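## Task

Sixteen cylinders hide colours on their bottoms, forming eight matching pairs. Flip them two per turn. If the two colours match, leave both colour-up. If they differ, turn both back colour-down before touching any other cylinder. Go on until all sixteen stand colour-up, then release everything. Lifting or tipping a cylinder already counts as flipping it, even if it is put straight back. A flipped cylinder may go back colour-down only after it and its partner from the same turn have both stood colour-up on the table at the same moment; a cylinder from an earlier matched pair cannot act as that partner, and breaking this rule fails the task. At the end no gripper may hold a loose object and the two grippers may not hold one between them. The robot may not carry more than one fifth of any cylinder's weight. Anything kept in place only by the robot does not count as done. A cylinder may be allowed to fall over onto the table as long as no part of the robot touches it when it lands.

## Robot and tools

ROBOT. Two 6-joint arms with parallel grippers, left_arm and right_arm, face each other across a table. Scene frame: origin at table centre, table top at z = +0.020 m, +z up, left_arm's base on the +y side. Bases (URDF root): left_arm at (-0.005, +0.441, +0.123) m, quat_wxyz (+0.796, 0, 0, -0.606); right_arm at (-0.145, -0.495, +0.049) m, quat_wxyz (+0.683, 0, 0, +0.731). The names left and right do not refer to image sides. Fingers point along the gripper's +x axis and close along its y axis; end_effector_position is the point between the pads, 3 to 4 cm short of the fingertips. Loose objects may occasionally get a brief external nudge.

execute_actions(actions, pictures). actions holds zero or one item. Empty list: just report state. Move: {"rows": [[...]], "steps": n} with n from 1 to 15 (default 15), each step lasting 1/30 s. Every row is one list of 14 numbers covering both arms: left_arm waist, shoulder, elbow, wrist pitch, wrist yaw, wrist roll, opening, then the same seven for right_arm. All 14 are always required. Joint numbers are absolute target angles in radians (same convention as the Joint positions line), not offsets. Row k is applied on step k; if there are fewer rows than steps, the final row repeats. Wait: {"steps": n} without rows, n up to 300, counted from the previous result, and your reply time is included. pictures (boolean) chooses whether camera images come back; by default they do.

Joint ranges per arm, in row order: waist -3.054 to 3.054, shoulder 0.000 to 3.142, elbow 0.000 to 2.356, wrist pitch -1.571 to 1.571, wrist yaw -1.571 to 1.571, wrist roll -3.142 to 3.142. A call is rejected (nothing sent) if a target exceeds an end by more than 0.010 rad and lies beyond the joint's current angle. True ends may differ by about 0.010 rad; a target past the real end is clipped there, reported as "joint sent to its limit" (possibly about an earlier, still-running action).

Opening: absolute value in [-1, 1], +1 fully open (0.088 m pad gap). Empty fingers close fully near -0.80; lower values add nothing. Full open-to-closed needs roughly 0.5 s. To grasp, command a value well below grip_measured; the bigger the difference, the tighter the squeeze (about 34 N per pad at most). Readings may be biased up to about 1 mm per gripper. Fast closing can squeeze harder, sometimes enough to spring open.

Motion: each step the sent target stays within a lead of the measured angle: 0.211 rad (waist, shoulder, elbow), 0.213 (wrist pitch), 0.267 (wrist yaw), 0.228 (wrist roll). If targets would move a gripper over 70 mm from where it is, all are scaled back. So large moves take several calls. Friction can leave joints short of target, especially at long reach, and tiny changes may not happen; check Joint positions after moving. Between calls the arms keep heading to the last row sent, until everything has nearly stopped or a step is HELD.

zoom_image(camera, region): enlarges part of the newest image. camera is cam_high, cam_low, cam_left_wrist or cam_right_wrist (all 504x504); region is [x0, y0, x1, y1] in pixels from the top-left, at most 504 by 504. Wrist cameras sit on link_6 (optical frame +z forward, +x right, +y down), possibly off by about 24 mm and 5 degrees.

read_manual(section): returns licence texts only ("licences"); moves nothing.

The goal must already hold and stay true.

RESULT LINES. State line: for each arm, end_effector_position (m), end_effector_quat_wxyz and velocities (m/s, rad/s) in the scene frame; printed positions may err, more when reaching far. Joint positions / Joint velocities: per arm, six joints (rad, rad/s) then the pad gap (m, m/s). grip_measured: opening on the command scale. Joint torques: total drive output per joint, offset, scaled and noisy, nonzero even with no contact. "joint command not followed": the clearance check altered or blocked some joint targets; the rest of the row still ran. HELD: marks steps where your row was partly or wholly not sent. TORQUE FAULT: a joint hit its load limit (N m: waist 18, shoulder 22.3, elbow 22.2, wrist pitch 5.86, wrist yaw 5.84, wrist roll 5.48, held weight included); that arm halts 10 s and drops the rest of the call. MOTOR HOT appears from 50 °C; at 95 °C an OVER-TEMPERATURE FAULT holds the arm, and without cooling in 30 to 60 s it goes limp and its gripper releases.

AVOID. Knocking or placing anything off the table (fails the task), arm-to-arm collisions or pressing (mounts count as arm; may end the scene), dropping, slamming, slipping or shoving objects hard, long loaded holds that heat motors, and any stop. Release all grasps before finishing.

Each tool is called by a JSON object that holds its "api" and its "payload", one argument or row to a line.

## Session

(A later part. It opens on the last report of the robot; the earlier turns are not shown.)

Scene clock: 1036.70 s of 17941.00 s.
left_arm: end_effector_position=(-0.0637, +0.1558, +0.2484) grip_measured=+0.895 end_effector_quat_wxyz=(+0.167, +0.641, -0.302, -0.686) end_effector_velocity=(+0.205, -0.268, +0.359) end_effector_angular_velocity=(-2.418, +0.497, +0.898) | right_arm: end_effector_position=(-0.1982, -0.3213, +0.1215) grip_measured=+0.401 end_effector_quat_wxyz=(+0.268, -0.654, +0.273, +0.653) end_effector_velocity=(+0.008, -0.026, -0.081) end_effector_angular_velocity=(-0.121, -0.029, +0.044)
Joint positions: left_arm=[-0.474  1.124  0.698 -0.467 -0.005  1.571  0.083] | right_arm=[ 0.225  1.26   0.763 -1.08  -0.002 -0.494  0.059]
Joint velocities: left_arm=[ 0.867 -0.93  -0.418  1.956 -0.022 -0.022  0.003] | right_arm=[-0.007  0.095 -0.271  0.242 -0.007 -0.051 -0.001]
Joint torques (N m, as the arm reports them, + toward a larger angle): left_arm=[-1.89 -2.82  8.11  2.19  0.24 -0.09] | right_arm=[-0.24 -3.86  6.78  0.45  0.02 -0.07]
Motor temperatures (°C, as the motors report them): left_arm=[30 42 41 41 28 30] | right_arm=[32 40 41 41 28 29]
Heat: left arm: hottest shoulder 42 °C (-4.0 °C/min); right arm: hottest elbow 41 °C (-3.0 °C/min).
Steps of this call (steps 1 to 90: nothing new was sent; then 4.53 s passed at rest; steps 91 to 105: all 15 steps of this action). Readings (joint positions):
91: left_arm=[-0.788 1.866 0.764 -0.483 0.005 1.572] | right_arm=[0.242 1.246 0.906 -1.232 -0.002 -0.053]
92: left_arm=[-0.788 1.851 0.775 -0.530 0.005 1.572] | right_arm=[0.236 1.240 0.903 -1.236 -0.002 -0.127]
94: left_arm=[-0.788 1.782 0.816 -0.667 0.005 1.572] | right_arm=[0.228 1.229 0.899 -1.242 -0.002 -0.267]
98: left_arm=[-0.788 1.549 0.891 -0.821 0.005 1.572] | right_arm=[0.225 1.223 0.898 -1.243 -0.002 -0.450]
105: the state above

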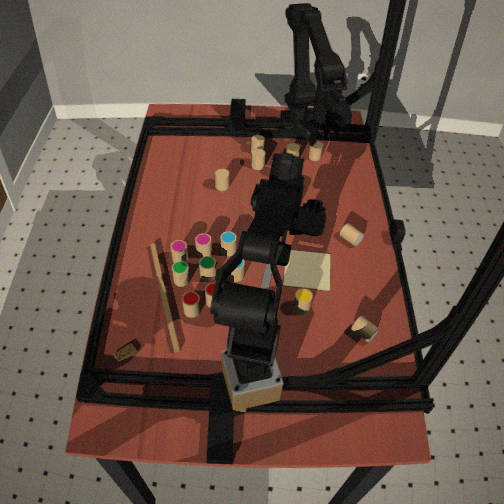

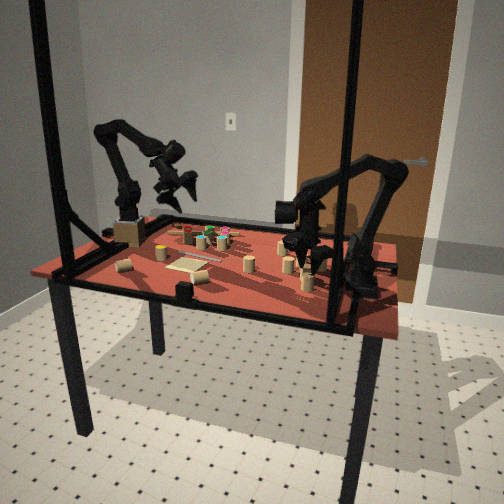

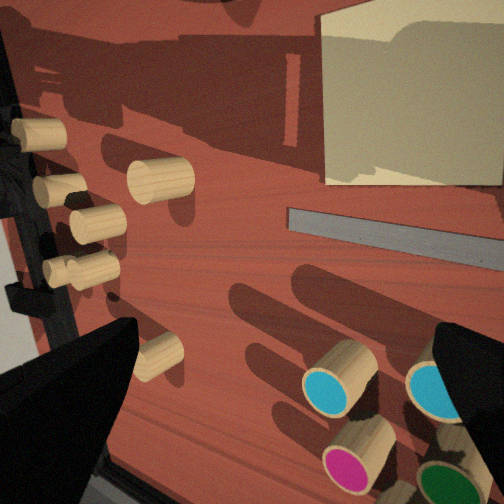

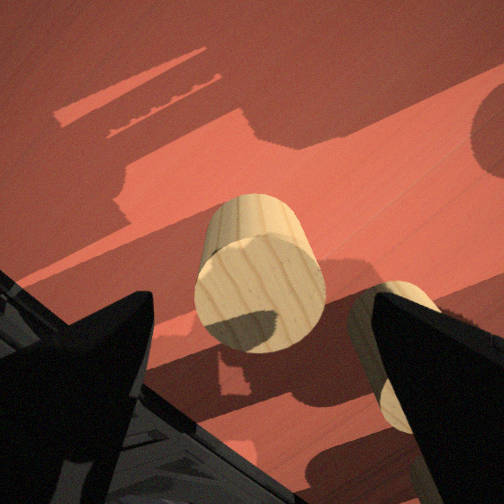

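Centred. Go.

{"api": "execute_actions", "payload": {
  "actions": [
    {"rows":[[-0.43,1.058,0.672,0.386,0,1.571,0.9,0.222,1.275,0.72,-1.016,0,-0.5,0.35],[-0.43,1.058,0.672,0.386,0,1.571,0.9,0.222,1.29,0.69,-0.97,0,-0.5,0.35],[-0.43,1.058,0.672,0.386,0,1.571,0.9,0.222,1.303,0.66,-0.93,0,-0.5,0.35],[-0.43,1.058,0.672,0.386,0,1.571,0.9,0.222,1.316,0.635,-0.89,0,-0.5,0.35],[-0.43,1.058,0.672,0.386,0,1.571,0.9,0.222,1.328,0.61,-0.855,0,-0.5,0.35],[-0.43,1.058,0.672,0.386,0,1.571,0.9,0.222,1.337,0.592,-0.83,0,-0.5,0.35],[-0.43,1.058,0.672,0.386,0,1.571,0.9,0.222,1.343,0.58,-0.815,0,-0.5,0.35]],"steps":11}
  ],
  "pictures": false
}}

{"api": "execute_actions", "payload": {
  "actions": [
    {"rows":[[-0.43,1.058,0.672,0.386,0,1.571,0.9,0.222,1.343,0.58,-0.815,0,-0.5,-0.7]],"steps":10}
  ],
  "pictures": false
}}

{"api": "execute_actions", "payload": {
  "actions": [
    {"rows":[[-0.43,1.058,0.672,0.386,0,1.571,0.9,0.222,1.316,0.635,-0.89,0,-0.5,-0.7],[-0.43,1.058,0.672,0.386,0,1.571,0.9,0.222,1.28,0.72,-1.01,0,-0.5,-0.7],[-0.43,1.058,0.672,0.386,0,1.571,0.9,0.222,1.245,0.8,-1.12,0,-0.5,-0.7],[-0.43,1.058,0.672,0.386,0,1.571,0.9,0.222,1.214,0.888,-1.245,0,-0.5,-0.7],[-0.43,1.058,0.672,0.386,0,1.571,0.9,0.222,1.214,0.888,-1.245,0,-0.5,-0.7],[-0.43,1.058,0.672,0.386,0,1.571,0.9,0.222,1.214,1.0,-1.245,0,-0.5,-0.7],[-0.43,1.058,0.672,0.386,0,1.571,0.9,0.222,1.214,1.2,-1.245,0,-0.3,-0.7],[-0.43,1.058,0.672,0.386,0,1.571,0.9,0.222,1.25,1.3,-1.2,0,0,-0.7],[-0.43,1.058,0.672,0.386,0,1.571,0.9,0.1,1.3,1.3,-1.0,0,0,-0.7],[-0.43,1.058,0.672,0.386,0,1.571,0.9,-0.216,1.379,1.3,-0.8,0,0,-0.7]],"steps":13}
  ],
  "pictures": false
}}

{"api": "execute_actions", "payload": {
  "actions": [
    {"rows":[[-0.43,1.058,0.672,0.386,0,1.571,0.9,-0.216,1.379,1.172,0.207,0,0,-0.7]],"steps":15}
  ],
  "pictures": false
}}

{"api": "execute_actions", "payload": {
  "actions": [
    {"rows":[[-0.43,1.058,0.672,0.386,0,1.571,0.9,-0.216,1.379,1.172,0.207,0,0,-0.7]],"steps":8}
  ]
}}

Scene clock: 1045.13 s of 17941.00 s.
left_arm: end_effector_position=(-0.0631, +0.0868, +0.4226) grip_measured=+0.900 end_effector_quat_wxyz=(+0.459, +0.458, -0.539, -0.537) end_effector_velocity=(+0.000, +0.001, +0.001) end_effector_angular_velocity=(-0.006, +0.008, +0.005) | right_arm: end_effector_position=(-0.1967, -0.3261, +0.0680) grip_measured=+0.351 end_effector_quat_wxyz=(+0.266, -0.655, +0.272, +0.652) end_effector_velocity=(-0.004, +0.012, -0.017) end_effector_angular_velocity=(+0.080, +0.032, +0.005)
Joint positions: left_arm=[-0.432  1.058  0.678  0.384 -0.003  1.571  0.083] | right_arm=[ 0.225  1.337  0.586 -0.83  -0.002 -0.497  0.056]
Joint velocities: left_arm=[-0.002 -0.002 -0.002  0.007 -0.007 -0.007  0.   ] | right_arm=[-0.002  0.017 -0.066  0.168 -0.007 -0.007 -0.001]
Joint torques (N m, as the arm reports them, + toward a larger angle): left_arm=[ 0.19 -3.32  7.09  2.18  0.11 -0.13] | right_arm=[-0.23 -3.29  5.54  0.35  0.   -0.06]
Motor temperatures (°C, as the motors report them): left_arm=[30 42 41 42 28 30] | right_arm=[32 40 41 41 28 29]
Heat: left arm: hottest shoulder 42 °C (-3.0 °C/min); right arm: hottest elbow 41 °C (-3.0 °C/min).
Steps of this call (steps 1 to 45: the robot went on to your last target; steps 46 to 110: nothing new was sent; then 4.40 s passed at rest; steps 111 to 121: all 11 steps of this action). Readings (joint positions):
111: left_arm=[-0.432 1.058 0.678 0.384 -0.003 1.571] | right_arm=[0.225 1.262 0.751 -1.049 -0.002 -0.497]
112: left_arm=[-0.432 1.058 0.678 0.384 -0.003 1.571] | right_arm=[0.225 1.263 0.740 -1.024 -0.002 -0.497]
114: left_arm=[-0.432 1.058 0.678 0.384 -0.003 1.571] | right_arm=[0.225 1.278 0.704 -0.962 -0.002 -0.497]
118: left_arm=[-0.432 1.058 0.678 0.384 -0.003 1.571] | right_arm=[0.225 1.325 0.612 -0.855 -0.002 -0.497]
121: the state above

Scene clock: 1045.47 s of 17941.00 s.
left_arm: end_effector_position=(-0.0632, +0.0868, +0.4227) grip_measured=+0.900 end_effector_quat_wxyz=(+0.459, +0.457, -0.540, -0.537) end_effector_velocity=(+0.000, +0.000, -0.005) end_effector_angular_velocity=(+0.025, +0.018, +0.005) | right_arm: end_effector_position=(-0.1974, -0.3235, +0.0677) grip_measured=+0.003 end_effector_quat_wxyz=(+0.270, -0.653, +0.269, +0.655) end_effector_velocity=(+0.001, -0.005, -0.000) end_effector_angular_velocity=(-0.023, +0.001, +0.005)
Joint positions: left_arm=[-0.432  1.058  0.678  0.384 -0.002  1.571  0.083] | right_arm=[ 0.224  1.337  0.586 -0.817 -0.002 -0.498  0.039]
Joint velocities: left_arm=[-0.002 -0.002 -0.002 -0.022 -0.007 -0.022  0.   ] | right_arm=[-0.002 -0.002 -0.002 -0.022 -0.007 -0.007  0.001]
Joint torques (N m, as the arm reports them, + toward a larger angle): left_arm=[ 0.21 -3.28  7.06  2.17  0.12 -0.12] | right_arm=[-0.17 -3.1   5.08  0.26 -0.03 -0.06]
Motor temperatures (°C, as the motors report them): left_arm=[30 42 41 42 28 30] | right_arm=[32 40 41 41 28 29]
Heat: left arm: hottest shoulder 42 °C (-3.0 °C/min); right arm: hottest elbow 41 °C (-3.0 °C/min).
Steps of this call (steps 1 to 10: all 10 steps of this action). Readings (joint positions):
1: left_arm=[-0.432 1.058 0.678 0.384 -0.002 1.571] | right_arm=[0.224 1.337 0.586 -0.825 -0.002 -0.497]
2: left_arm=[-0.432 1.058 0.678 0.384 -0.002 1.571] | right_arm=[0.224 1.337 0.586 -0.821 -0.002 -0.497]
4: left_arm=[-0.432 1.058 0.678 0.384 -0.002 1.571] | right_arm=[0.224 1.337 0.586 -0.818 -0.002 -0.498]
8: left_arm=[-0.432 1.058 0.678 0.384 -0.002 1.571] | right_arm=[0.224 1.337 0.586 -0.817 -0.002 -0.498]
10: the state above

Scene clock: 1045.90 s of 17941.00 s.
left_arm: end_effector_position=(-0.0632, +0.0868, +0.4225) grip_measured=+0.900 end_effector_quat_wxyz=(+0.459, +0.457, -0.540, -0.537) end_effector_velocity=(-0.001, +0.002, -0.000) end_effector_angular_velocity=(+0.004, +0.007, -0.000) | right_arm: end_effector_position=(-0.1849, -0.2026, +0.2322) grip_measured=+0.003 end_effector_quat_wxyz=(+0.520, -0.446, +0.305, +0.662) end_effector_velocity=(+0.301, +0.512, +0.289) end_effector_angular_velocity=(+1.621, +0.708, -2.306)
Joint positions: left_arm=[-0.432  1.058  0.678  0.384 -0.002  1.571  0.083] | right_arm=[ 0.063  1.311  1.159 -0.984 -0.006 -0.158  0.039]
Joint velocities: left_arm=[-0.007 -0.007 -0.002 -0.007 -0.007 -0.007 -0.   ] | right_arm=[-1.233  0.54   0.921  1.326  0.007  1.179  0.   ]
Joint torques (N m, as the arm reports them, + toward a larger angle): left_arm=[ 0.17 -3.32  7.07  2.15  0.11 -0.12] | right_arm=[-0.65 -5.09  8.18  0.73  0.08  0.11]
Motor temperatures (°C, as the motors report them): left_arm=[30 41 41 42 28 30] | right_arm=[32 40 41 41 28 29]
Heat: left arm: hottest wrist pitch 42 °C (-3.1 °C/min); right arm: hottest elbow 41 °C (-3.1 °C/min).
Steps of this call (steps 1 to 13: all 13 steps of this action). Readings (joint positions):
1: left_arm=[-0.432 1.058 0.678 0.384 -0.002 1.571] | right_arm=[0.224 1.337 0.592 -0.832 -0.002 -0.498]
2: left_arm=[-0.432 1.058 0.678 0.384 -0.002 1.571] | right_arm=[0.224 1.332 0.614 -0.884 -0.002 -0.498]
4: left_arm=[-0.432 1.058 0.678 0.384 -0.002 1.571] | right_arm=[0.224 1.298 0.700 -1.026 -0.002 -0.498]
8: left_arm=[-0.432 1.058 0.678 0.384 -0.002 1.571] | right_arm=[0.224 1.234 0.944 -1.192 -0.001 -0.383]
13: the state above

Scene clock: 1046.40 s of 17941.00 s.
left_arm: end_effector_position=(-0.0632, +0.0868, +0.4225) grip_measured=+0.900 end_effector_quat_wxyz=(+0.459, +0.457, -0.540, -0.537) end_effector_velocity=(+0.000, +0.001, -0.002) end_effector_angular_velocity=(+0.008, +0.006, +0.005) | right_arm: end_effector_position=(-0.0813, -0.0654, +0.3738) grip_measured=+0.003 end_effector_quat_wxyz=(+0.753, -0.072, +0.081, +0.649) end_effector_velocity=(+0.011, +0.091, +0.420) end_effector_angular_velocity=(+1.951, -0.278, +0.017)
Joint positions: left_arm=[-0.432  1.058  0.678  0.384 -0.002  1.571  0.083] | right_arm=[-0.215  1.378  1.173 -0.012  0.003 -0.004  0.039]
Joint velocities: left_arm=[-0.002 -0.002 -0.002 -0.007 -0.007 -0.007 -0.   ] | right_arm=[-0.002 -0.002 -0.002  1.971 -0.022  0.007 -0.   ]
Joint torques (N m, as the arm reports them, + toward a larger angle): left_arm=[ 0.19 -3.32  7.15  2.17  0.13 -0.11] | right_arm=[-0.08 -6.34  7.7   1.72 -0.12  0.14]
Motor temperatures (°C, as the motors report them): left_arm=[30 41 41 43 28 30] | right_arm=[32 40 41 41 28 29]
Heat: left arm: hottest wrist pitch 43 °C (-2.0 °C/min); right arm: hottest elbow 41 °C (-3.0 °C/min).
Steps of this call (steps 1 to 15: all 15 steps of this action). Readings (joint positions):
1: left_arm=[-0.432 1.058 0.678 0.384 -0.002 1.571] | right_arm=[0.017 1.327 1.176 -0.925 -0.008 -0.116]
2: left_arm=[-0.432 1.058 0.678 0.384 -0.002 1.571] | right_arm=[-0.038 1.336 1.180 -0.857 -0.008 -0.081]
4: left_arm=[-0.432 1.058 0.678 0.384 -0.002 1.571] | right_arm=[-0.144 1.356 1.179 -0.735 0.001 -0.037]
8: left_arm=[-0.432 1.058 0.678 0.384 -0.002 1.571] | right_arm=[-0.215 1.377 1.173 -0.474 0.005 -0.010]
15: the state above

Scene clock: 1046.67 s of 17941.00 s.
left_arm: end_effector_position=(-0.0632, +0.0868, +0.4225) grip_measured=+0.900 end_effector_quat_wxyz=(+0.459, +0.457, -0.540, -0.537) end_effector_velocity=(+0.000, +0.001, +0.001) end_effector_angular_velocity=(-0.006, +0.008, +0.005) | right_arm: end_effector_position=(-0.0806, -0.0607, +0.4186) grip_measured=+0.003 end_effector_quat_wxyz=(+0.758, -0.005, +0.003, +0.652) end_effector_velocity=(-0.002, -0.001, +0.029) end_effector_angular_velocity=(+0.127, -0.026, +0.020)
Joint positions: left_arm=[-0.432  1.058  0.678  0.384 -0.002  1.571  0.083] | right_arm=[-0.215  1.377  1.174  0.192  0.003 -0.003  0.039]
Joint velocities: left_arm=[-0.002 -0.002 -0.002  0.007 -0.007 -0.007 -0.   ] | right_arm=[-0.002 -0.007 -0.002  0.125 -0.022 -0.007 -0.   ]
Joint torques (N m, as the arm reports them, + toward a larger angle): left_arm=[ 0.2  -3.33  7.13  2.16  0.11 -0.11] | right_arm=[-0.13 -6.26  7.61  1.79 -0.12  0.1 ]
Motor temperatures (°C, as the motors report them): left_arm=[30 41 41 43 28 30] | right_arm=[32 40 41 41 28 29]
Heat: left arm: hottest wrist pitch 43 °C (-2.0 °C/min); right arm: hottest elbow 41 °C (-3.0 °C/min).
Steps of this call (steps 1 to 8: all 8 steps of this action). Readings (joint positions):
1: left_arm=[-0.432 1.058 0.678 0.384 -0.002 1.571] | right_arm=[-0.215 1.378 1.173 0.054 0.003 -0.004]
2: left_arm=[-0.432 1.058 0.678 0.384 -0.002 1.571] | right_arm=[-0.215 1.377 1.173 0.108 0.003 -0.003]
4: left_arm=[-0.432 1.058 0.678 0.384 -0.002 1.571] | right_arm=[-0.215 1.377 1.174 0.165 0.003 -0.003]
8: the state above

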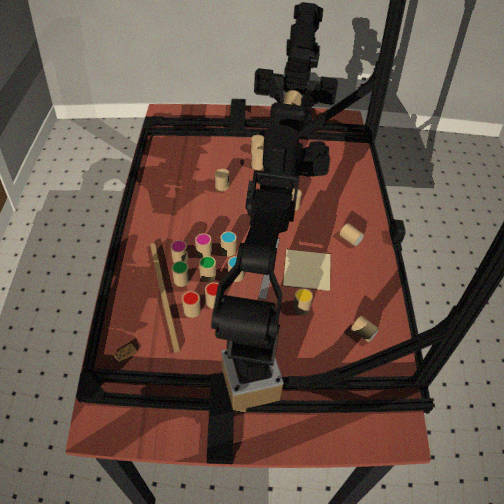

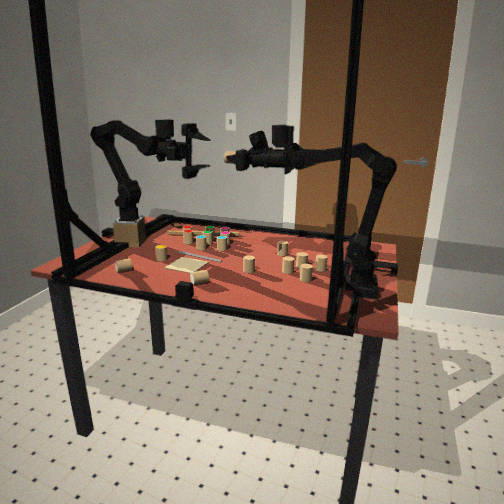

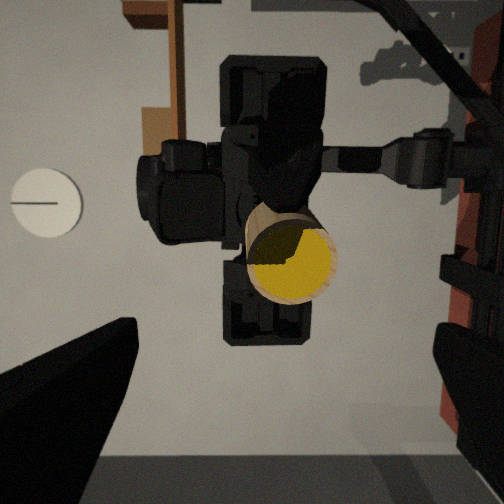

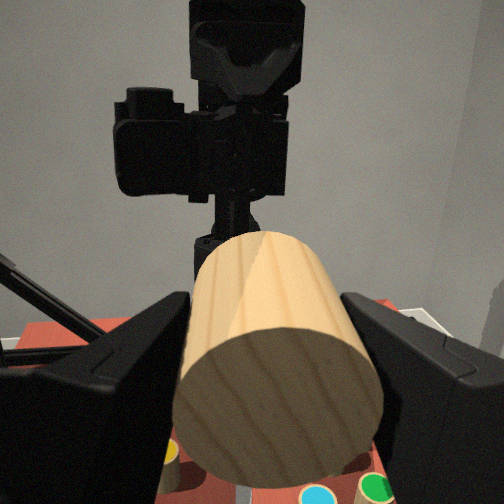

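{"api": "execute_actions", "payload": {
  "actions": [
    {"rows":[[-0.43,1.2,0.77,0.44,0,1.571,0.9,-0.216,1.379,1.18,0.2,0,0,-0.7],[-0.43,1.2,0.77,0.44,0,1.571,0.9,-0.216,1.379,1.18,0.2,0,0,-0.7],[-0.43,1.33,0.86,0.48,0,1.571,0.9,-0.216,1.379,1.18,0.2,0,0,-0.7],[-0.43,1.33,0.86,0.48,0,1.571,0.9,-0.216,1.379,1.18,0.2,0,0,-0.7],[-0.43,1.43,0.93,0.51,0,1.571,0.9,-0.216,1.379,1.18,0.2,0,0,-0.7],[-0.43,1.43,0.93,0.51,0,1.571,0.9,-0.216,1.379,1.18,0.2,0,0,-0.7],[-0.43,1.524,1.0,0.537,0,1.571,0.9,-0.216,1.379,1.18,0.2,0,0,-0.7]],"steps":14}
  ],
  "pictures": false
}}

{"api": "execute_actions", "payload": {
  "actions": [
    {"rows":[[-0.43,1.524,1.0,0.537,0,1.571,-0.7,-0.216,1.379,1.18,0.2,0,0,-0.7]],"steps":12}
  ],
  "pictures": false
}}

{"api": "execute_actions", "payload": {
  "actions": [
    {"rows":[[-0.43,1.524,1.0,0.537,0,1.571,-0.7,-0.216,1.379,1.18,0.2,0,0,0.6]],"steps":11}
  ],
  "pictures": false
}}

{"api": "execute_actions", "payload": {
  "actions": [
    {"rows":[[-0.43,1.43,0.93,0.51,0,1.571,-0.7,-0.216,1.379,1.18,0.2,0,0,0.6],[-0.43,1.33,0.86,0.48,0,1.571,-0.7,-0.216,1.379,1.18,0.2,0,0,0.6],[-0.43,1.2,0.77,0.44,0,1.571,-0.7,-0.216,1.379,1.18,0.2,0,0,0.6],[-0.43,1.058,0.672,0.386,0,1.571,-0.7,-0.216,1.379,1.18,0.2,0,0,0.6]],"steps":8}
  ],
  "pictures": false
}}

{"api": "execute_actions", "payload": {
  "actions": [
    {"rows":[[-0.52,1.058,0.8,-0.87,0,1.571,-0.7,-0.15,1.15,1.15,-1.245,0,0,0.6]],"steps":15}
  ],
  "pictures": false
}}

{"api": "execute_actions", "payload": {
  "actions": [
    {"rows":[[-0.52,1.624,0.924,-0.871,0,1.571,-0.7,-0.15,1.15,1.15,-1.245,0,0,0.6],[-0.52,1.624,0.924,-0.871,0,1.571,-0.7,-0.15,1.15,1.15,-1.245,0,0,0.6],[-0.52,1.624,0.924,-0.871,0,1.571,-0.7,-0.15,1.15,1.15,-1.245,0,0,0.6],[-0.52,1.624,0.924,-0.871,0,1.571,-0.7,-0.15,1.15,1.15,-1.245,0,0,0.6],[-0.52,1.624,0.924,-0.871,0,1.571,-0.7,-0.15,1.214,0.888,-1.245,0,0,0.6]],"steps":13}
  ],
  "pictures": false
}}

{"api": "execute_actions", "payload": {
  "actions": [
    {"rows":[[-0.52,1.65,0.90,-0.83,0,1.571,-0.7,-0.15,1.214,0.888,-1.245,0,0,0.6],[-0.52,1.68,0.875,-0.78,0,1.571,-0.7,-0.15,1.214,0.888,-1.245,0,0,0.6],[-0.52,1.71,0.852,-0.73,0,1.571,-0.7,-0.15,1.214,0.888,-1.245,0,0,0.6],[-0.52,1.74,0.83,-0.68,0,1.571,-0.7,-0.15,1.214,0.888,-1.245,0,0,0.6],[-0.52,1.77,0.81,-0.63,0,1.571,-0.7,-0.15,1.214,0.888,-1.245,0,0,0.6],[-0.52,1.80,0.794,-0.58,0,1.571,-0.7,-0.15,1.214,0.888,-1.245,0,0,0.6],[-0.52,1.825,0.781,-0.54,0,1.571,-0.7,-0.15,1.214,0.888,-1.245,0,0,0.6],[-0.52,1.845,0.772,-0.51,0,1.571,-0.7,-0.15,1.214,0.888,-1.245,0,0,0.6],[-0.52,1.858,0.766,-0.49,0,1.571,-0.7,-0.15,1.214,0.888,-1.245,0,0,0.6],[-0.52,1.867,0.762,-0.477,0,1.571,-0.7,-0.15,1.214,0.888,-1.245,0,0,0.6],[-0.52,1.873,0.759,-0.468,0,1.571,-0.7,-0.15,1.214,0.888,-1.245,0,0,0.6],[-0.52,1.877,0.757,-0.462,0,1.571,-0.7,-0.15,1.214,0.888,-1.245,0,0,0.6]],"steps":15}
  ],
  "pictures": false
}}

{"api": "execute_actions", "payload": {
  "actions": [
    {"rows":[[-0.52,1.877,0.757,-0.462,0,1.571,0.5,-0.15,1.214,0.888,-1.245,0,0,0.6]],"steps":11}
  ]
}}

Scene clock: 1069.93 s of 17941.00 s.
left_arm: end_effector_position=(-0.0804, -0.0193, +0.4138) grip_measured=+0.900 end_effector_quat_wxyz=(+0.456, +0.461, -0.536, -0.540) end_effector_velocity=(-0.004, -0.008, +0.044) end_effector_angular_velocity=(-0.127, +0.028, +0.000) | right_arm: end_effector_position=(-0.0806, -0.0604, +0.4193) grip_measured=+0.003 end_effector_quat_wxyz=(+0.758, -0.003, +0.001, +0.652) end_effector_velocity=(-0.002, -0.000, -0.004) end_effector_angular_velocity=(-0.015, -0.020, +0.020)
Joint positions: left_arm=[-0.432  1.521  0.981  0.53  -0.002  1.571  0.083] | right_arm=[-0.215  1.378  1.173  0.2    0.002 -0.002  0.039]
Joint velocities: left_arm=[-0.007  0.012  0.076  0.066 -0.007 -0.007 -0.   ] | right_arm=[-0.002 -0.002 -0.007 -0.007 -0.022 -0.022 -0.   ]
Joint torques (N m, as the arm reports them, + toward a larger angle): left_arm=[ 0.12 -6.07  9.41  2.33  0.11 -0.13] | right_arm=[-0.06 -6.33  8.63  1.45 -0.1   0.09]
Motor temperatures (°C, as the motors report them): left_arm=[30 40 42 45 28 30] | right_arm=[32 40 42 43 28 29]
Heat: left arm: hottest wrist pitch 45 °C (+1.0 °C/min); right arm: hottest wrist pitch 43 °C (-1.0 °C/min).
Steps of this call (steps 1 to 30: the robot went on to your last target; steps 31 to 684: nothing new was sent; steps 685 to 698: all 14 steps of this action). Readings (joint positions):
685: left_arm=[-0.432 1.078 0.687 0.391 -0.002 1.571] | right_arm=[-0.215 1.378 1.173 0.205 0.003 -0.002]
686: left_arm=[-0.432 1.110 0.710 0.413 -0.002 1.571] | right_arm=[-0.215 1.378 1.173 0.204 0.003 -0.002]
688: left_arm=[-0.432 1.217 0.789 0.453 -0.002 1.571] | right_arm=[-0.215 1.378 1.173 0.202 0.003 -0.002]
692: left_arm=[-0.432 1.429 0.933 0.511 -0.002 1.571] | right_arm=[-0.215 1.378 1.173 0.200 0.003 -0.002]
698: the state above

Scene clock: 1070.33 s of 17941.00 s.
left_arm: end_effector_position=(-0.0805, -0.0201, +0.4202) grip_measured=+0.028 end_effector_quat_wxyz=(+0.460, +0.457, -0.540, -0.537) end_effector_velocity=(+0.000, +0.001, -0.002) end_effector_angular_velocity=(+0.008, +0.006, +0.005) | right_arm: end_effector_position=(-0.0806, -0.0604, +0.4193) grip_measured=+0.003 end_effector_quat_wxyz=(+0.758, -0.003, +0.001, +0.652) end_effector_velocity=(-0.000, -0.002, +0.000) end_effector_angular_velocity=(-0.004, -0.007, +0.005)
Joint positions: left_arm=[-0.432  1.521  0.992  0.536 -0.002  1.571  0.04 ] | right_arm=[-0.215  1.378  1.173  0.2    0.002 -0.002  0.039]
Joint velocities: left_arm=[-0.002 -0.002 -0.002 -0.007 -0.007 -0.007 -0.   ] | right_arm=[-0.002 -0.007 -0.002 -0.007 -0.007 -0.007 -0.   ]
Joint torques (N m, as the arm reports them, + toward a larger angle): left_arm=[ 0.18 -5.81  8.79  2.09  0.12 -0.11] | right_arm=[-0.08 -6.39  8.62  1.46 -0.08  0.12]
Motor temperatures (°C, as the motors report them): left_arm=[30 41 42 45 28 30] | right_arm=[32 40 42 43 28 29]
Heat: left arm: hottest wrist pitch 45 °C (+1.0 °C/min); right arm: hottest wrist pitch 43 °C (-1.0 °C/min).
Steps of this call (steps 1 to 12: all 12 steps of this action). Readings (joint positions):
1: left_arm=[-0.432 1.521 0.984 0.532 -0.002 1.571] | right_arm=[-0.215 1.378 1.173 0.200 0.002 -0.002]
2: left_arm=[-0.432 1.521 0.987 0.535 -0.002 1.571] | right_arm=[-0.215 1.378 1.173 0.200 0.002 -0.002]
4: left_arm=[-0.432 1.521 0.992 0.536 -0.002 1.571] | right_arm=[-0.215 1.378 1.173 0.200 0.002 -0.002]
8: left_arm=[-0.432 1.521 0.992 0.535 -0.002 1.571] | right_arm=[-0.215 1.378 1.173 0.200 0.002 -0.002]
12: the state above

Scene clock: 1070.70 s of 17941.00 s.
left_arm: end_effector_position=(-0.0805, -0.0202, +0.4200) grip_measured=+0.027 end_effector_quat_wxyz=(+0.460, +0.457, -0.540, -0.537) end_effector_velocity=(-0.000, -0.000, -0.004) end_effector_angular_velocity=(+0.013, +0.005, -0.005) | right_arm: end_effector_position=(-0.0807, -0.0604, +0.4193) grip_measured=+0.580 end_effector_quat_wxyz=(+0.758, -0.003, +0.001, +0.652) end_effector_velocity=(-0.000, -0.001, -0.001) end_effector_angular_velocity=(+0.001, -0.007, +0.015)
Joint positions: left_arm=[-0.432  1.521  0.992  0.536 -0.002  1.571  0.04 ] | right_arm=[-0.215  1.378  1.173  0.2    0.002 -0.002  0.067]
Joint velocities: left_arm=[ 0.002  0.002 -0.002 -0.007  0.007 -0.007 -0.   ] | right_arm=[-0.007 -0.002 -0.007  0.007 -0.022 -0.007  0.174]
Joint torques (N m, as the arm reports them, + toward a larger angle): left_arm=[ 0.16 -5.81  8.78  2.1   0.12 -0.11] | right_arm=[-0.07 -6.34  8.58  1.46 -0.08  0.1 ]
Motor temperatures (°C, as the motors report them): left_arm=[30 41 42 45 28 30] | right_arm=[32 40 42 43 28 29]
Heat: left arm: hottest wrist pitch 45 °C (+1.0 °C/min); right arm: hottest wrist pitch 43 °C (-1.0 °C/min).
Steps of this call (steps 1 to 11: all 11 steps of this action). Readings (joint positions):
1: left_arm=[-0.432 1.521 0.992 0.536 -0.002 1.571] | right_arm=[-0.215 1.378 1.173 0.200 0.002 -0.002]
2: left_arm=[-0.432 1.521 0.992 0.536 -0.002 1.571] | right_arm=[-0.215 1.378 1.173 0.200 0.002 -0.002]
4: left_arm=[-0.432 1.521 0.992 0.536 -0.002 1.571] | right_arm=[-0.215 1.378 1.173 0.200 0.002 -0.002]
8: left_arm=[-0.432 1.521 0.992 0.536 -0.002 1.571] | right_arm=[-0.215 1.378 1.173 0.200 0.002 -0.002]
11: the state above

Scene clock: 1070.97 s of 17941.00 s.
left_arm: end_effector_position=(-0.0655, +0.0715, +0.4051) grip_measured=+0.027 end_effector_quat_wxyz=(+0.445, +0.472, -0.527, -0.549) end_effector_velocity=(+0.038, +0.215, +0.195) end_effector_angular_velocity=(-0.657, +0.114, +0.020) | right_arm: end_effector_position=(-0.0807, -0.0604, +0.4193) grip_measured=+0.599 end_effector_quat_wxyz=(+0.758, -0.003, +0.001, +0.652) end_effector_velocity=(-0.000, -0.001, -0.003) end_effector_angular_velocity=(-0.018, -0.005, +0.005)
Joint positions: left_arm=[-0.432  1.136  0.694  0.394 -0.002  1.571  0.04 ] | right_arm=[-0.215  1.378  1.173  0.2    0.002 -0.002  0.068]
Joint velocities: left_arm=[-0.002 -1.087 -0.398 -0.022 -0.022 -0.007 -0.   ] | right_arm=[-0.002 -0.002  0.002 -0.022 -0.007 -0.007  0.   ]
Joint torques (N m, as the arm reports them, + toward a larger angle): left_arm=[ 0.18 -3.81  8.87  2.41  0.12 -0.12] | right_arm=[-0.13 -6.33  8.59  1.47 -0.06  0.09]
Motor temperatures (°C, as the motors report them): left_arm=[30 41 42 45 28 30] | right_arm=[32 40 42 43 28 29]
Heat: left arm: hottest wrist pitch 45 °C (+1.0 °C/min); right arm: hottest wrist pitch 43 °C (-1.0 °C/min).
Steps of this call (steps 1 to 8: all 8 steps of this action). Readings (joint positions):
1: left_arm=[-0.432 1.510 0.984 0.532 -0.002 1.571] | right_arm=[-0.215 1.378 1.173 0.200 0.002 -0.002]
2: left_arm=[-0.432 1.476 0.956 0.515 -0.002 1.571] | right_arm=[-0.215 1.378 1.173 0.200 0.002 -0.002]
4: left_arm=[-0.432 1.361 0.847 0.465 -0.002 1.571] | right_arm=[-0.215 1.378 1.173 0.200 0.002 -0.002]
8: the state above

Scene clock: 1071.47 s of 17941.00 s.
left_arm: end_effector_position=(-0.0759, +0.1608, +0.2887) grip_measured=+0.026 end_effector_quat_wxyz=(+0.169, +0.625, -0.332, -0.686) end_effector_velocity=(+0.082, +0.316, -0.290) end_effector_angular_velocity=(+1.932, -0.498, +0.002) | right_arm: end_effector_position=(-0.1193, -0.1831, +0.3030) grip_measured=+0.600 end_effector_quat_wxyz=(+0.682, -0.255, +0.276, +0.628) end_effector_velocity=(-0.025, -0.294, -0.304) end_effector_angular_velocity=(-1.935, +0.163, +0.008)
Joint positions: left_arm=[-0.517  1.06   0.797 -0.579 -0.001  1.572  0.04 ] | right_arm=[-0.152  1.149  1.155 -0.776 -0.001 -0.002  0.068]
Joint velocities: left_arm=[ 0.002 -0.007 -0.002 -2.    -0.007  0.007  0.   ] | right_arm=[-0.002 -0.002 -0.002 -1.941 -0.007 -0.007 -0.   ]
Joint torques (N m, as the arm reports them, + toward a larger angle): left_arm=[-0.16 -3.17  7.86  1.66  0.13 -0.1 ] | right_arm=[ 0.14 -4.06  6.86  1.09 -0.01  0.08]
Motor temperatures (°C, as the motors report them): left_arm=[30 41 42 45 28 30] | right_arm=[32 40 42 43 28 29]
Heat: left arm: hottest wrist pitch 45 °C (+1.0 °C/min); right arm: hottest wrist pitch 43 °C (-1.0 °C/min).
Steps of this call (steps 1 to 15: all 15 steps of this action). Readings (joint positions):
1: left_arm=[-0.441 1.107 0.708 0.340 -0.007 1.572] | right_arm=[-0.210 1.349 1.173 0.149 0.005 -0.002]
2: left_arm=[-0.464 1.090 0.736 0.271 -0.007 1.572] | right_arm=[-0.195 1.309 1.162 0.064 0.006 -0.002]
4: left_arm=[-0.502 1.069 0.779 0.152 -0.001 1.572] | right_arm=[-0.164 1.225 1.147 -0.062 -0.001 -0.002]
8: left_arm=[-0.517 1.056 0.797 -0.112 -0.001 1.572] | right_arm=[-0.152 1.140 1.162 -0.312 -0.001 -0.002]
15: the state above

Scene clock: 1071.90 s of 17941.00 s.
left_arm: end_effector_position=(-0.0684, +0.1913, +0.1587) grip_measured=+0.026 end_effector_quat_wxyz=(-0.090, +0.702, -0.086, -0.701) end_effector_velocity=(-0.002, -0.008, +0.005) end_effector_angular_velocity=(-0.018, -0.003, +0.005) | right_arm: end_effector_position=(-0.1304, -0.3149, +0.1599) grip_measured=+0.600 end_effector_quat_wxyz=(+0.521, -0.478, +0.519, +0.480) end_effector_velocity=(-0.001, -0.028, -0.015) end_effector_angular_velocity=(-0.130, +0.004, +0.005)
Joint positions: left_arm=[-0.518  1.621  0.914 -0.87  -0.002  1.571  0.04 ] | right_arm=[-0.152  1.217  0.889 -1.238 -0.001 -0.002  0.068]
Joint velocities: left_arm=[-0.002  0.007  0.032 -0.007 -0.007 -0.007 -0.   ] | right_arm=[-0.002  0.007 -0.056 -0.066  0.007 -0.007  0.   ]
Joint torques (N m, as the arm reports them, + toward a larger angle): left_arm=[-0.25 -5.14  6.79  0.43  0.14 -0.05] | right_arm=[ 0.09 -4.08  6.77  0.21 -0.02  0.08]
Motor temperatures (°C, as the motors report them): left_arm=[30 41 42 45 28 30] | right_arm=[32 40 42 43 28 29]
Heat: left arm: hottest wrist pitch 45 °C (+1.0 °C/min); right arm: hottest wrist pitch 43 °C (-1.0 °C/min).
Steps of this call (steps 1 to 13: all 13 steps of this action). Readings (joint positions):
1: left_arm=[-0.517 1.092 0.816 -0.662 -0.001 1.572] | right_arm=[-0.152 1.149 1.155 -0.841 -0.001 -0.002]
2: left_arm=[-0.518 1.145 0.850 -0.722 -0.001 1.572] | right_arm=[-0.152 1.149 1.155 -0.905 -0.001 -0.002]
4: left_arm=[-0.518 1.274 0.899 -0.790 -0.002 1.571] | right_arm=[-0.152 1.149 1.155 -1.039 -0.001 -0.002]
8: left_arm=[-0.518 1.522 0.915 -0.853 -0.002 1.571] | right_arm=[-0.152 1.172 1.018 -1.172 -0.001 -0.002]
13: the state above

Scene clock: 1072.40 s of 17941.00 s.
left_arm: end_effector_position=(-0.0686, +0.1905, +0.0682) grip_measured=+0.026 end_effector_quat_wxyz=(-0.092, +0.703, -0.083, -0.700) end_effector_velocity=(-0.006, -0.025, -0.004) end_effector_angular_velocity=(-0.118, +0.022, -0.010) | right_arm: end_effector_position=(-0.1305, -0.3162, +0.1598) grip_measured=+0.600 end_effector_quat_wxyz=(+0.520, -0.479, +0.521, +0.479) end_effector_velocity=(-0.001, -0.001, +0.001) end_effector_angular_velocity=(-0.002, +0.008, +0.020)
Joint positions: left_arm=[-0.518  1.87   0.761 -0.474 -0.002  1.571  0.04 ] | right_arm=[-0.152  1.217  0.889 -1.243 -0.001 -0.002  0.068]
Joint velocities: left_arm=[-0.002  0.012 -0.007  0.139 -0.007  0.007 -0.   ] | right_arm=[-0.002 -0.002  0.002 -0.007 -0.007 -0.022 -0.   ]
Joint torques (N m, as the arm reports them, + toward a larger angle): left_arm=[-0.19 -5.07  3.9   0.54  0.15 -0.04] | right_arm=[ 0.15 -4.02  6.26 -0.01 -0.04  0.08]
Motor temperatures (°C, as the motors report them): left_arm=[30 41 42 44 28 30] | right_arm=[32 40 42 43 28 29]
Heat: left arm: hottest wrist pitch 44 °C (-1.0 °C/min); right arm: hottest wrist pitch 43 °C (-1.0 °C/min).
Steps of this call (steps 1 to 15: all 15 steps of this action). Readings (joint positions):
1: left_arm=[-0.518 1.623 0.913 -0.863 -0.002 1.571] | right_arm=[-0.152 1.217 0.889 -1.238 -0.001 -0.002]
2: left_arm=[-0.518 1.630 0.908 -0.838 -0.002 1.571] | right_arm=[-0.152 1.217 0.889 -1.238 -0.001 -0.002]
4: left_arm=[-0.518 1.666 0.885 -0.760 -0.002 1.571] | right_arm=[-0.152 1.217 0.889 -1.242 -0.001 -0.002]
8: left_arm=[-0.518 1.787 0.808 -0.596 -0.002 1.571] | right_arm=[-0.152 1.217 0.889 -1.243 -0.001 -0.002]
15: the state above

Scene clock: 1072.77 s of 17941.00 s.
left_arm: end_effector_position=(-0.0691, +0.1885, +0.0680) grip_measured=+0.545 end_effector_quat_wxyz=(-0.089, +0.702, -0.087, -0.701) end_effector_velocity=(+0.002, +0.005, +0.000) end_effector_angular_velocity=(+0.019, -0.013, +0.005) | right_arm: end_effector_position=(-0.1306, -0.3162, +0.1598) grip_measured=+0.600 end_effector_quat_wxyz=(+0.520, -0.479, +0.520, +0.479) end_effector_velocity=(-0.003, -0.002, -0.000) end_effector_angular_velocity=(-0.005, +0.023, +0.005)
Joint positions: left_arm=[-0.518  1.871  0.761 -0.464 -0.002  1.571  0.066] | right_arm=[-0.152  1.217  0.889 -1.243 -0.001 -0.002  0.068]
Joint velocities: left_arm=[-0.002 -0.002 -0.002 -0.022 -0.007 -0.007  0.059] | right_arm=[-0.002 -0.002 -0.002 -0.007 -0.022 -0.007 -0.   ]
Joint torques (N m, as the arm reports them, + toward a larger angle): left_arm=[-0.24 -4.95  3.79  0.54  0.14 -0.04] | right_arm=[ 0.11 -3.97  6.21  0.02 -0.02  0.07]
Motor temperatures (°C, as the motors report them): left_arm=[30 41 42 44 28 30] | right_arm=[32 40 42 43 28 29]
Heat: left arm: hottest wrist pitch 44 °C (-1.0 °C/min); right arm: hottest wrist pitch 43 °C (-1.0 °C/min).
Steps of this call (steps 1 to 11: all 11 steps of this action). Readings (joint positions):
1: left_arm=[-0.518 1.871 0.761 -0.470 -0.002 1.571] | right_arm=[-0.152 1.217 0.889 -1.243 -0.001 -0.002]
2: left_arm=[-0.518 1.871 0.761 -0.467 -0.002 1.571] | right_arm=[-0.152 1.217 0.889 -1.243 -0.001 -0.002]
4: left_arm=[-0.518 1.871 0.761 -0.466 -0.002 1.571] | right_arm=[-0.152 1.217 0.889 -1.243 -0.001 -0.002]
8: left_arm=[-0.518 1.871 0.761 -0.464 -0.002 1.571] | right_arm=[-0.152 1.217 0.889 -1.243 -0.001 -0.002]
11: the state above

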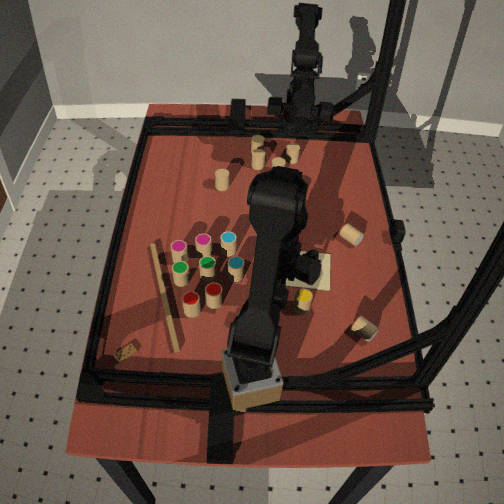

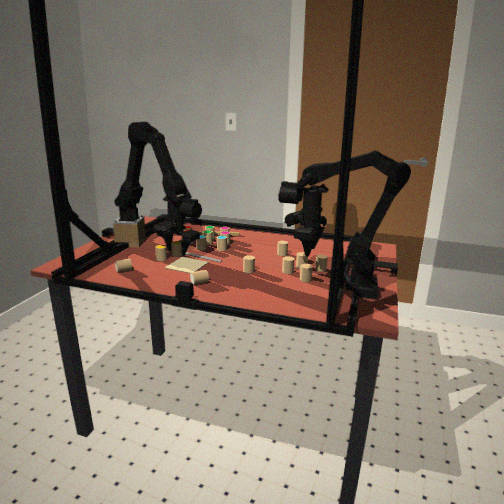

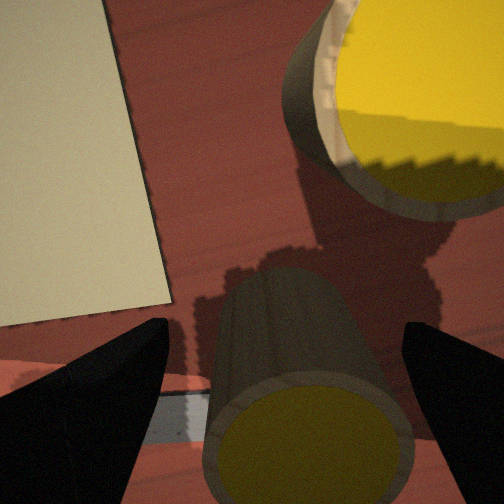

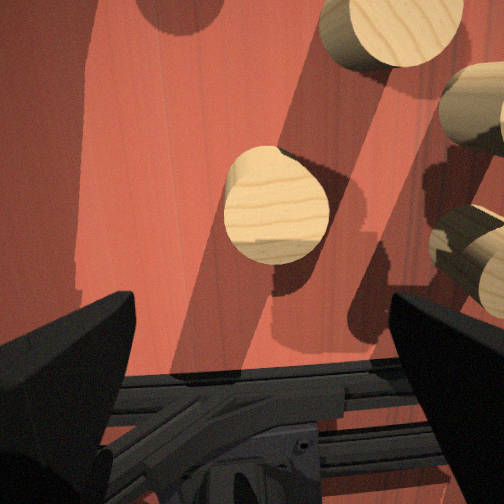

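{"api": "execute_actions", "payload": {
  "actions": [
    {"rows":[[-0.52,1.825,0.785,-0.55,0,1.571,0.6,-0.195,1.258,0.918,-1.231,0,0,0.5],[-0.52,1.77,0.82,-0.637,0,1.571,0.6,-0.195,1.258,0.918,-1.231,0,0,0.5],[-0.52,1.70,0.87,-0.75,0,1.571,0.6,-0.195,1.268,0.885,-1.19,0,0,0.5],[-0.52,1.624,0.924,-0.871,0,1.571,0.6,-0.195,1.28,0.85,-1.14,0,0,0.5],[-0.52,1.624,0.924,-0.871,0,1.571,0.6,-0.195,1.293,0.815,-1.09,0,0,0.5],[-0.52,1.058,0.9,-0.871,0,1.571,0.9,-0.195,1.307,0.78,-1.04,0,0,0.5],[-0.52,1.058,0.9,-0.871,0,1.571,0.9,-0.195,1.322,0.745,-0.99,0,0,0.5],[-0.52,1.058,0.9,-0.871,0,1.571,0.9,-0.195,1.338,0.71,-0.94,0,0,0.5],[-0.52,1.058,0.9,-0.871,0,1.571,0.9,-0.195,1.354,0.68,-0.895,0,0,0.5],[-0.43,1.058,0.8,-0.3,0,1.571,0.9,-0.195,1.368,0.652,-0.855,0,0,0.5],[-0.43,1.058,0.672,0.386,0,1.571,0.9,-0.195,1.379,0.633,-0.825,0,0,0.5],[-0.43,1.058,0.672,0.386,0,1.571,0.9,-0.195,1.385,0.623,-0.81,0,0,0.5]]}
  ],
  "pictures": false
}}

{"api": "execute_actions", "payload": {
  "actions": [
    {"rows":[[-0.43,1.058,0.672,0.386,0,1.571,0.9,-0.195,1.385,0.623,-0.81,0,0,0.5],[-0.43,1.058,0.672,0.386,0,1.571,0.9,-0.195,1.385,0.623,-0.81,0,0,-0.7]],"steps":11}
  ],
  "pictures": false
}}

{"api": "execute_actions", "payload": {
  "actions": [
    {"rows":[[-0.43,1.058,0.672,0.386,0,1.571,0.9,-0.195,1.354,0.68,-0.895,0,0,-0.7],[-0.43,1.058,0.672,0.386,0,1.571,0.9,-0.195,1.315,0.76,-1.01,0,0,-0.7],[-0.43,1.058,0.672,0.386,0,1.571,0.9,-0.195,1.28,0.85,-1.14,0,0,-0.7],[-0.43,1.058,0.672,0.386,0,1.571,0.9,-0.195,1.258,0.918,-1.231,0,0,-0.7],[-0.43,1.058,0.672,0.386,0,1.571,0.9,-0.195,1.258,0.918,-1.231,0,0,-0.7],[-0.43,1.058,0.672,0.386,0,1.571,0.9,-0.195,1.22,1.05,-1.35,0,0,-0.7],[-0.43,1.058,0.672,0.386,0,1.571,0.9,-0.195,1.2,1.2,-1.35,0,0,-0.7],[-0.43,1.058,0.672,0.386,0,1.571,0.9,-0.195,1.2,1.3,-1.3,0,0,-0.7],[-0.43,1.058,0.672,0.386,0,1.571,0.9,-0.2,1.25,1.3,-1.1,0,0,-0.7],[-0.43,1.058,0.672,0.386,0,1.571,0.9,-0.216,1.379,1.3,-0.8,0,0,-0.7]],"steps":13}
  ],
  "pictures": false
}}

{"api": "execute_actions", "payload": {
  "actions": [
    {"rows":[[-0.43,1.058,0.672,0.386,0,1.571,0.9,-0.216,1.379,1.172,0.207,0,0,-0.7]],"steps":15}
  ],
  "pictures": false
}}

{"api": "execute_actions", "payload": {
  "actions": [
    {"rows":[[-0.43,1.058,0.672,0.386,0,1.571,0.9,-0.216,1.379,1.172,0.207,0,0,-0.7]],"steps":8}
  ]
}}

Scene clock: 1083.93 s of 17941.00 s.
left_arm: end_effector_position=(-0.0539, +0.1540, +0.2483) grip_measured=+0.895 end_effector_quat_wxyz=(+0.179, +0.644, -0.291, -0.685) end_effector_velocity=(-0.021, -0.235, +0.372) end_effector_angular_velocity=(-2.504, +0.407, +0.071) | right_arm: end_effector_position=(-0.1224, -0.3085, +0.0714) grip_measured=+0.500 end_effector_quat_wxyz=(+0.527, -0.470, +0.533, +0.467) end_effector_velocity=(-0.004, -0.005, -0.046) end_effector_angular_velocity=(+0.039, +0.017, +0.024)
Joint positions: left_arm=[-0.436  1.122  0.696 -0.465  0.002  1.571  0.083] | right_arm=[-0.192  1.378  0.633 -0.835 -0.002 -0.002  0.064]
Joint velocities: left_arm=[ 0.051 -0.926 -0.403  2.015 -0.022 -0.007  0.003] | right_arm=[ 0.002  0.051 -0.168  0.256 -0.022 -0.022 -0.   ]
Joint torques (N m, as the arm reports them, + toward a larger angle): left_arm=[-0.03 -2.78  8.14  2.25  0.02 -0.08] | right_arm=[-0.25 -3.85  5.95  0.43  0.02  0.08]
Motor temperatures (°C, as the motors report them): left_arm=[30 41 41 42 28 30] | right_arm=[32 39 41 42 28 29]
Heat: left arm: hottest wrist pitch 42 °C (-1.0 °C/min); right arm: hottest wrist pitch 42 °C (-1.0 °C/min).
Steps of this call (steps 1 to 15: the robot went on to your last target; steps 16 to 90: nothing new was sent; then 7.67 s passed at rest; steps 91 to 105: all 15 steps of this action). Readings (joint positions):
91: left_arm=[-0.518 1.867 0.764 -0.479 -0.002 1.571] | right_arm=[-0.156 1.221 0.891 -1.243 -0.001 -0.002]
92: left_arm=[-0.518 1.852 0.775 -0.528 -0.001 1.572] | right_arm=[-0.168 1.228 0.896 -1.242 -0.001 -0.002]
94: left_arm=[-0.518 1.782 0.815 -0.667 -0.001 1.572] | right_arm=[-0.184 1.246 0.893 -1.201 -0.002 -0.002]
98: left_arm=[-0.518 1.549 0.892 -0.821 -0.001 1.571] | right_arm=[-0.192 1.292 0.799 -1.040 -0.002 -0.002]
105: the state above

Scene clock: 1084.30 s of 17941.00 s.
left_arm: end_effector_position=(-0.0639, +0.0870, +0.3935) grip_measured=+0.900 end_effector_quat_wxyz=(+0.422, +0.490, -0.510, -0.567) end_effector_velocity=(-0.007, -0.041, +0.366) end_effector_angular_velocity=(-1.662, +0.264, +0.004) | right_arm: end_effector_position=(-0.1218, -0.3049, +0.0704) grip_measured=+0.004 end_effector_quat_wxyz=(+0.532, -0.466, +0.528, +0.471) end_effector_velocity=(-0.000, +0.003, +0.001) end_effector_angular_velocity=(+0.013, +0.006, +0.020)
Joint positions: left_arm=[-0.432  1.066  0.679  0.26   0.002  1.571  0.083] | right_arm=[-0.193  1.379  0.629 -0.812 -0.001 -0.002  0.039]
Joint velocities: left_arm=[-0.002 -0.022 -0.002  1.663 -0.007  0.007 -0.   ] | right_arm=[-0.002 -0.002  0.002  0.007 -0.007 -0.022 -0.   ]
Joint torques (N m, as the arm reports them, + toward a larger angle): left_arm=[ 0.17 -4.09  6.99  2.04 -0.03 -0.12] | right_arm=[-0.27 -3.48  4.99  0.28  0.01  0.06]
Motor temperatures (°C, as the motors report them): left_arm=[30 41 41 42 28 30] | right_arm=[32 39 41 42 28 29]
Heat: left arm: hottest wrist pitch 42 °C (-1.0 °C/min); right arm: hottest wrist pitch 42 °C (-1.0 °C/min).
Steps of this call (steps 1 to 11: all 11 steps of this action). Readings (joint positions):
1: left_arm=[-0.435 1.100 0.688 -0.395 0.002 1.571] | right_arm=[-0.192 1.379 0.630 -0.827 -0.002 -0.002]
2: left_arm=[-0.434 1.087 0.686 -0.326 0.002 1.571] | right_arm=[-0.192 1.379 0.629 -0.821 -0.002 -0.002]
4: left_arm=[-0.433 1.072 0.685 -0.193 0.002 1.571] | right_arm=[-0.192 1.379 0.629 -0.815 -0.002 -0.002]
8: left_arm=[-0.433 1.067 0.681 0.070 0.002 1.571] | right_arm=[-0.193 1.379 0.629 -0.812 -0.001 -0.002]
11: the state above

Scene clock: 1084.73 s of 17941.00 s.
left_arm: end_effector_position=(-0.0639, +0.0869, +0.4225) grip_measured=+0.900 end_effector_quat_wxyz=(+0.458, +0.456, -0.540, -0.539) end_effector_velocity=(-0.001, +0.002, +0.003) end_effector_angular_velocity=(-0.011, +0.009, -0.000) | right_arm: end_effector_position=(-0.1038, -0.1955, +0.2515) grip_measured=+0.003 end_effector_quat_wxyz=(+0.643, -0.342, +0.393, +0.561) end_effector_velocity=(+0.116, +0.617, +0.307) end_effector_angular_velocity=(+2.188, -0.309, -0.105)
Joint positions: left_arm=[-0.432  1.058  0.679  0.383  0.002  1.571  0.083] | right_arm=[-0.207  1.316  1.226 -1.007 -0.001 -0.002  0.039]
Joint velocities: left_arm=[-0.007 -0.007 -0.002  0.007 -0.007 -0.007 -0.   ] | right_arm=[-0.095  0.794  0.93   2.073  0.007  0.007  0.001]
Joint torques (N m, as the arm reports them, + toward a larger angle): left_arm=[ 0.21 -3.31  7.03  2.21 -0.04 -0.11] | right_arm=[-0.22 -4.46  7.49  0.68 -0.01  0.07]
Motor temperatures (°C, as the motors report them): left_arm=[30 41 41 42 28 30] | right_arm=[32 39 41 42 28 29]
Heat: left arm: hottest wrist pitch 42 °C (-1.0 °C/min); right arm: hottest wrist pitch 42 °C (-1.0 °C/min).
Steps of this call (steps 1 to 13: all 13 steps of this action). Readings (joint positions):
1: left_arm=[-0.432 1.065 0.679 0.306 0.002 1.571] | right_arm=[-0.193 1.378 0.635 -0.826 -0.001 -0.002]
2: left_arm=[-0.432 1.062 0.679 0.334 0.002 1.571] | right_arm=[-0.193 1.373 0.658 -0.883 -0.001 -0.002]
4: left_arm=[-0.432 1.058 0.679 0.362 0.002 1.571] | right_arm=[-0.193 1.338 0.746 -1.029 -0.001 -0.002]
8: left_arm=[-0.432 1.058 0.679 0.379 0.002 1.571] | right_arm=[-0.193 1.246 0.988 -1.254 -0.001 -0.002]
13: the state above

Scene clock: 1085.23 s of 17941.00 s.
left_arm: end_effector_position=(-0.0639, +0.0869, +0.4229) grip_measured=+0.900 end_effector_quat_wxyz=(+0.458, +0.456, -0.541, -0.538) end_effector_velocity=(+0.004, +0.000, -0.004) end_effector_angular_velocity=(+0.013, +0.005, +0.024) | right_arm: end_effector_position=(-0.0827, -0.0649, +0.3688) grip_measured=+0.004 end_effector_quat_wxyz=(+0.751, -0.077, +0.087, +0.650) end_effector_velocity=(+0.012, +0.099, +0.419) end_effector_angular_velocity=(+1.948, -0.302, +0.024)
Joint positions: left_arm=[-0.432  1.058  0.679  0.384  0.002  1.571  0.083] | right_arm=[-0.213  1.382  1.171 -0.022 -0.001 -0.002  0.039]
Joint velocities: left_arm=[ 0.002 -0.002 -0.007 -0.007 -0.022 -0.007 -0.   ] | right_arm=[-0.002  0.002  0.002  1.971 -0.022 -0.022 -0.   ]
Joint torques (N m, as the arm reports them, + toward a larger angle): left_arm=[ 0.18 -3.33  7.03  2.17 -0.03 -0.11] | right_arm=[-0.28 -6.89  7.88  1.81  0.02  0.08]
Motor temperatures (°C, as the motors report them): left_arm=[30 41 41 42 28 30] | right_arm=[32 39 41 42 28 29]
Heat: left arm: hottest wrist pitch 42 °C (-1.0 °C/min); right arm: hottest wrist pitch 42 °C (-1.0 °C/min).
Steps of this call (steps 1 to 15: all 15 steps of this action). Readings (joint positions):
1: left_arm=[-0.432 1.058 0.679 0.383 0.002 1.571] | right_arm=[-0.210 1.338 1.237 -0.927 -0.001 -0.002]
2: left_arm=[-0.432 1.058 0.679 0.384 0.002 1.571] | right_arm=[-0.211 1.347 1.231 -0.859 -0.001 -0.002]
4: left_arm=[-0.432 1.058 0.679 0.384 0.002 1.571] | right_arm=[-0.213 1.359 1.200 -0.739 -0.001 -0.002]
8: left_arm=[-0.432 1.058 0.679 0.384 0.002 1.571] | right_arm=[-0.213 1.381 1.172 -0.481 -0.001 -0.002]
15: the state above

Scene clock: 1085.50 s of 17941.00 s.
left_arm: end_effector_position=(-0.0639, +0.0869, +0.4229) grip_measured=+0.900 end_effector_quat_wxyz=(+0.458, +0.456, -0.541, -0.538) end_effector_velocity=(+0.000, +0.000, -0.005) end_effector_angular_velocity=(+0.020, -0.011, +0.005) | right_arm: end_effector_position=(-0.0819, -0.0598, +0.4166) grip_measured=+0.004 end_effector_quat_wxyz=(+0.756, -0.006, +0.005, +0.654) end_effector_velocity=(-0.000, -0.002, +0.028) end_effector_angular_velocity=(+0.115, -0.039, +0.005)
Joint positions: left_arm=[-0.432  1.058  0.679  0.384  0.002  1.571  0.083] | right_arm=[-0.213  1.379  1.172  0.191 -0.001 -0.002  0.039]
Joint velocities: left_arm=[-0.002 -0.002 -0.002 -0.022 -0.007  0.007  0.   ] | right_arm=[-0.002 -0.007  0.002  0.11  -0.007 -0.022  0.   ]
Joint torques (N m, as the arm reports them, + toward a larger angle): left_arm=[ 0.22 -3.29  7.05  2.16 -0.04 -0.1 ] | right_arm=[-0.2  -6.51  7.8   1.85  0.02  0.09]
Motor temperatures (°C, as the motors report them): left_arm=[30 41 41 43 28 30] | right_arm=[32 39 41 42 28 29]
Heat: left arm: hottest wrist pitch 43 °C (+0.0 °C/min); right arm: hottest wrist pitch 42 °C (-1.0 °C/min).
Steps of this call (steps 1 to 8: all 8 steps of this action). Readings (joint positions):
1: left_arm=[-0.432 1.058 0.679 0.384 0.002 1.571] | right_arm=[-0.213 1.382 1.171 0.044 -0.001 -0.002]
2: left_arm=[-0.432 1.058 0.679 0.384 0.002 1.571] | right_arm=[-0.213 1.382 1.171 0.100 -0.001 -0.002]
4: left_arm=[-0.432 1.058 0.679 0.384 0.002 1.571] | right_arm=[-0.213 1.380 1.172 0.162 -0.001 -0.002]
8: the state above

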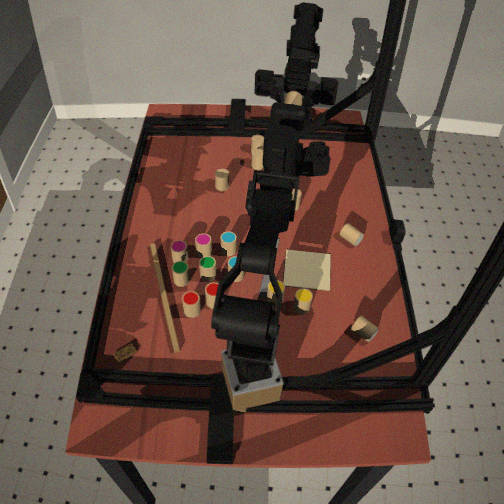

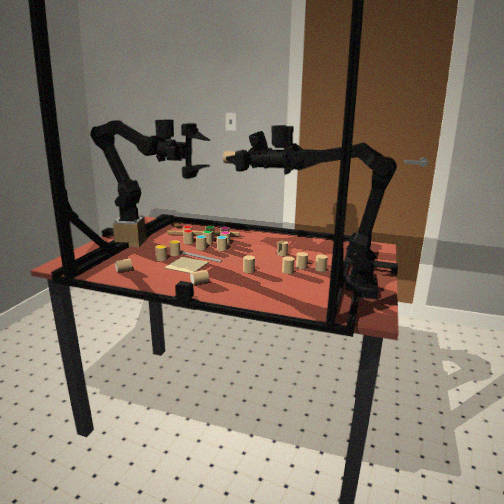

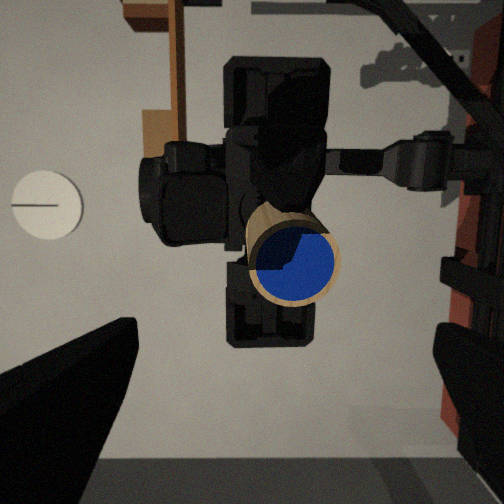

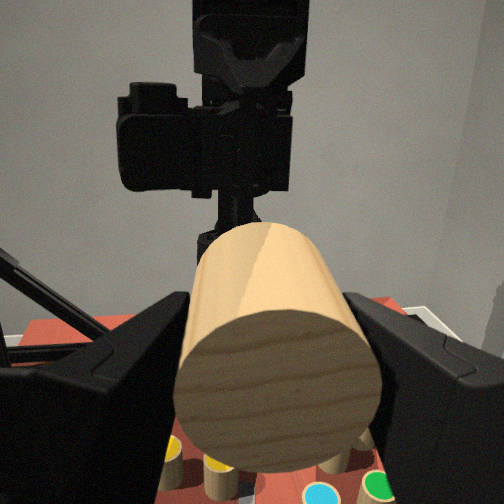

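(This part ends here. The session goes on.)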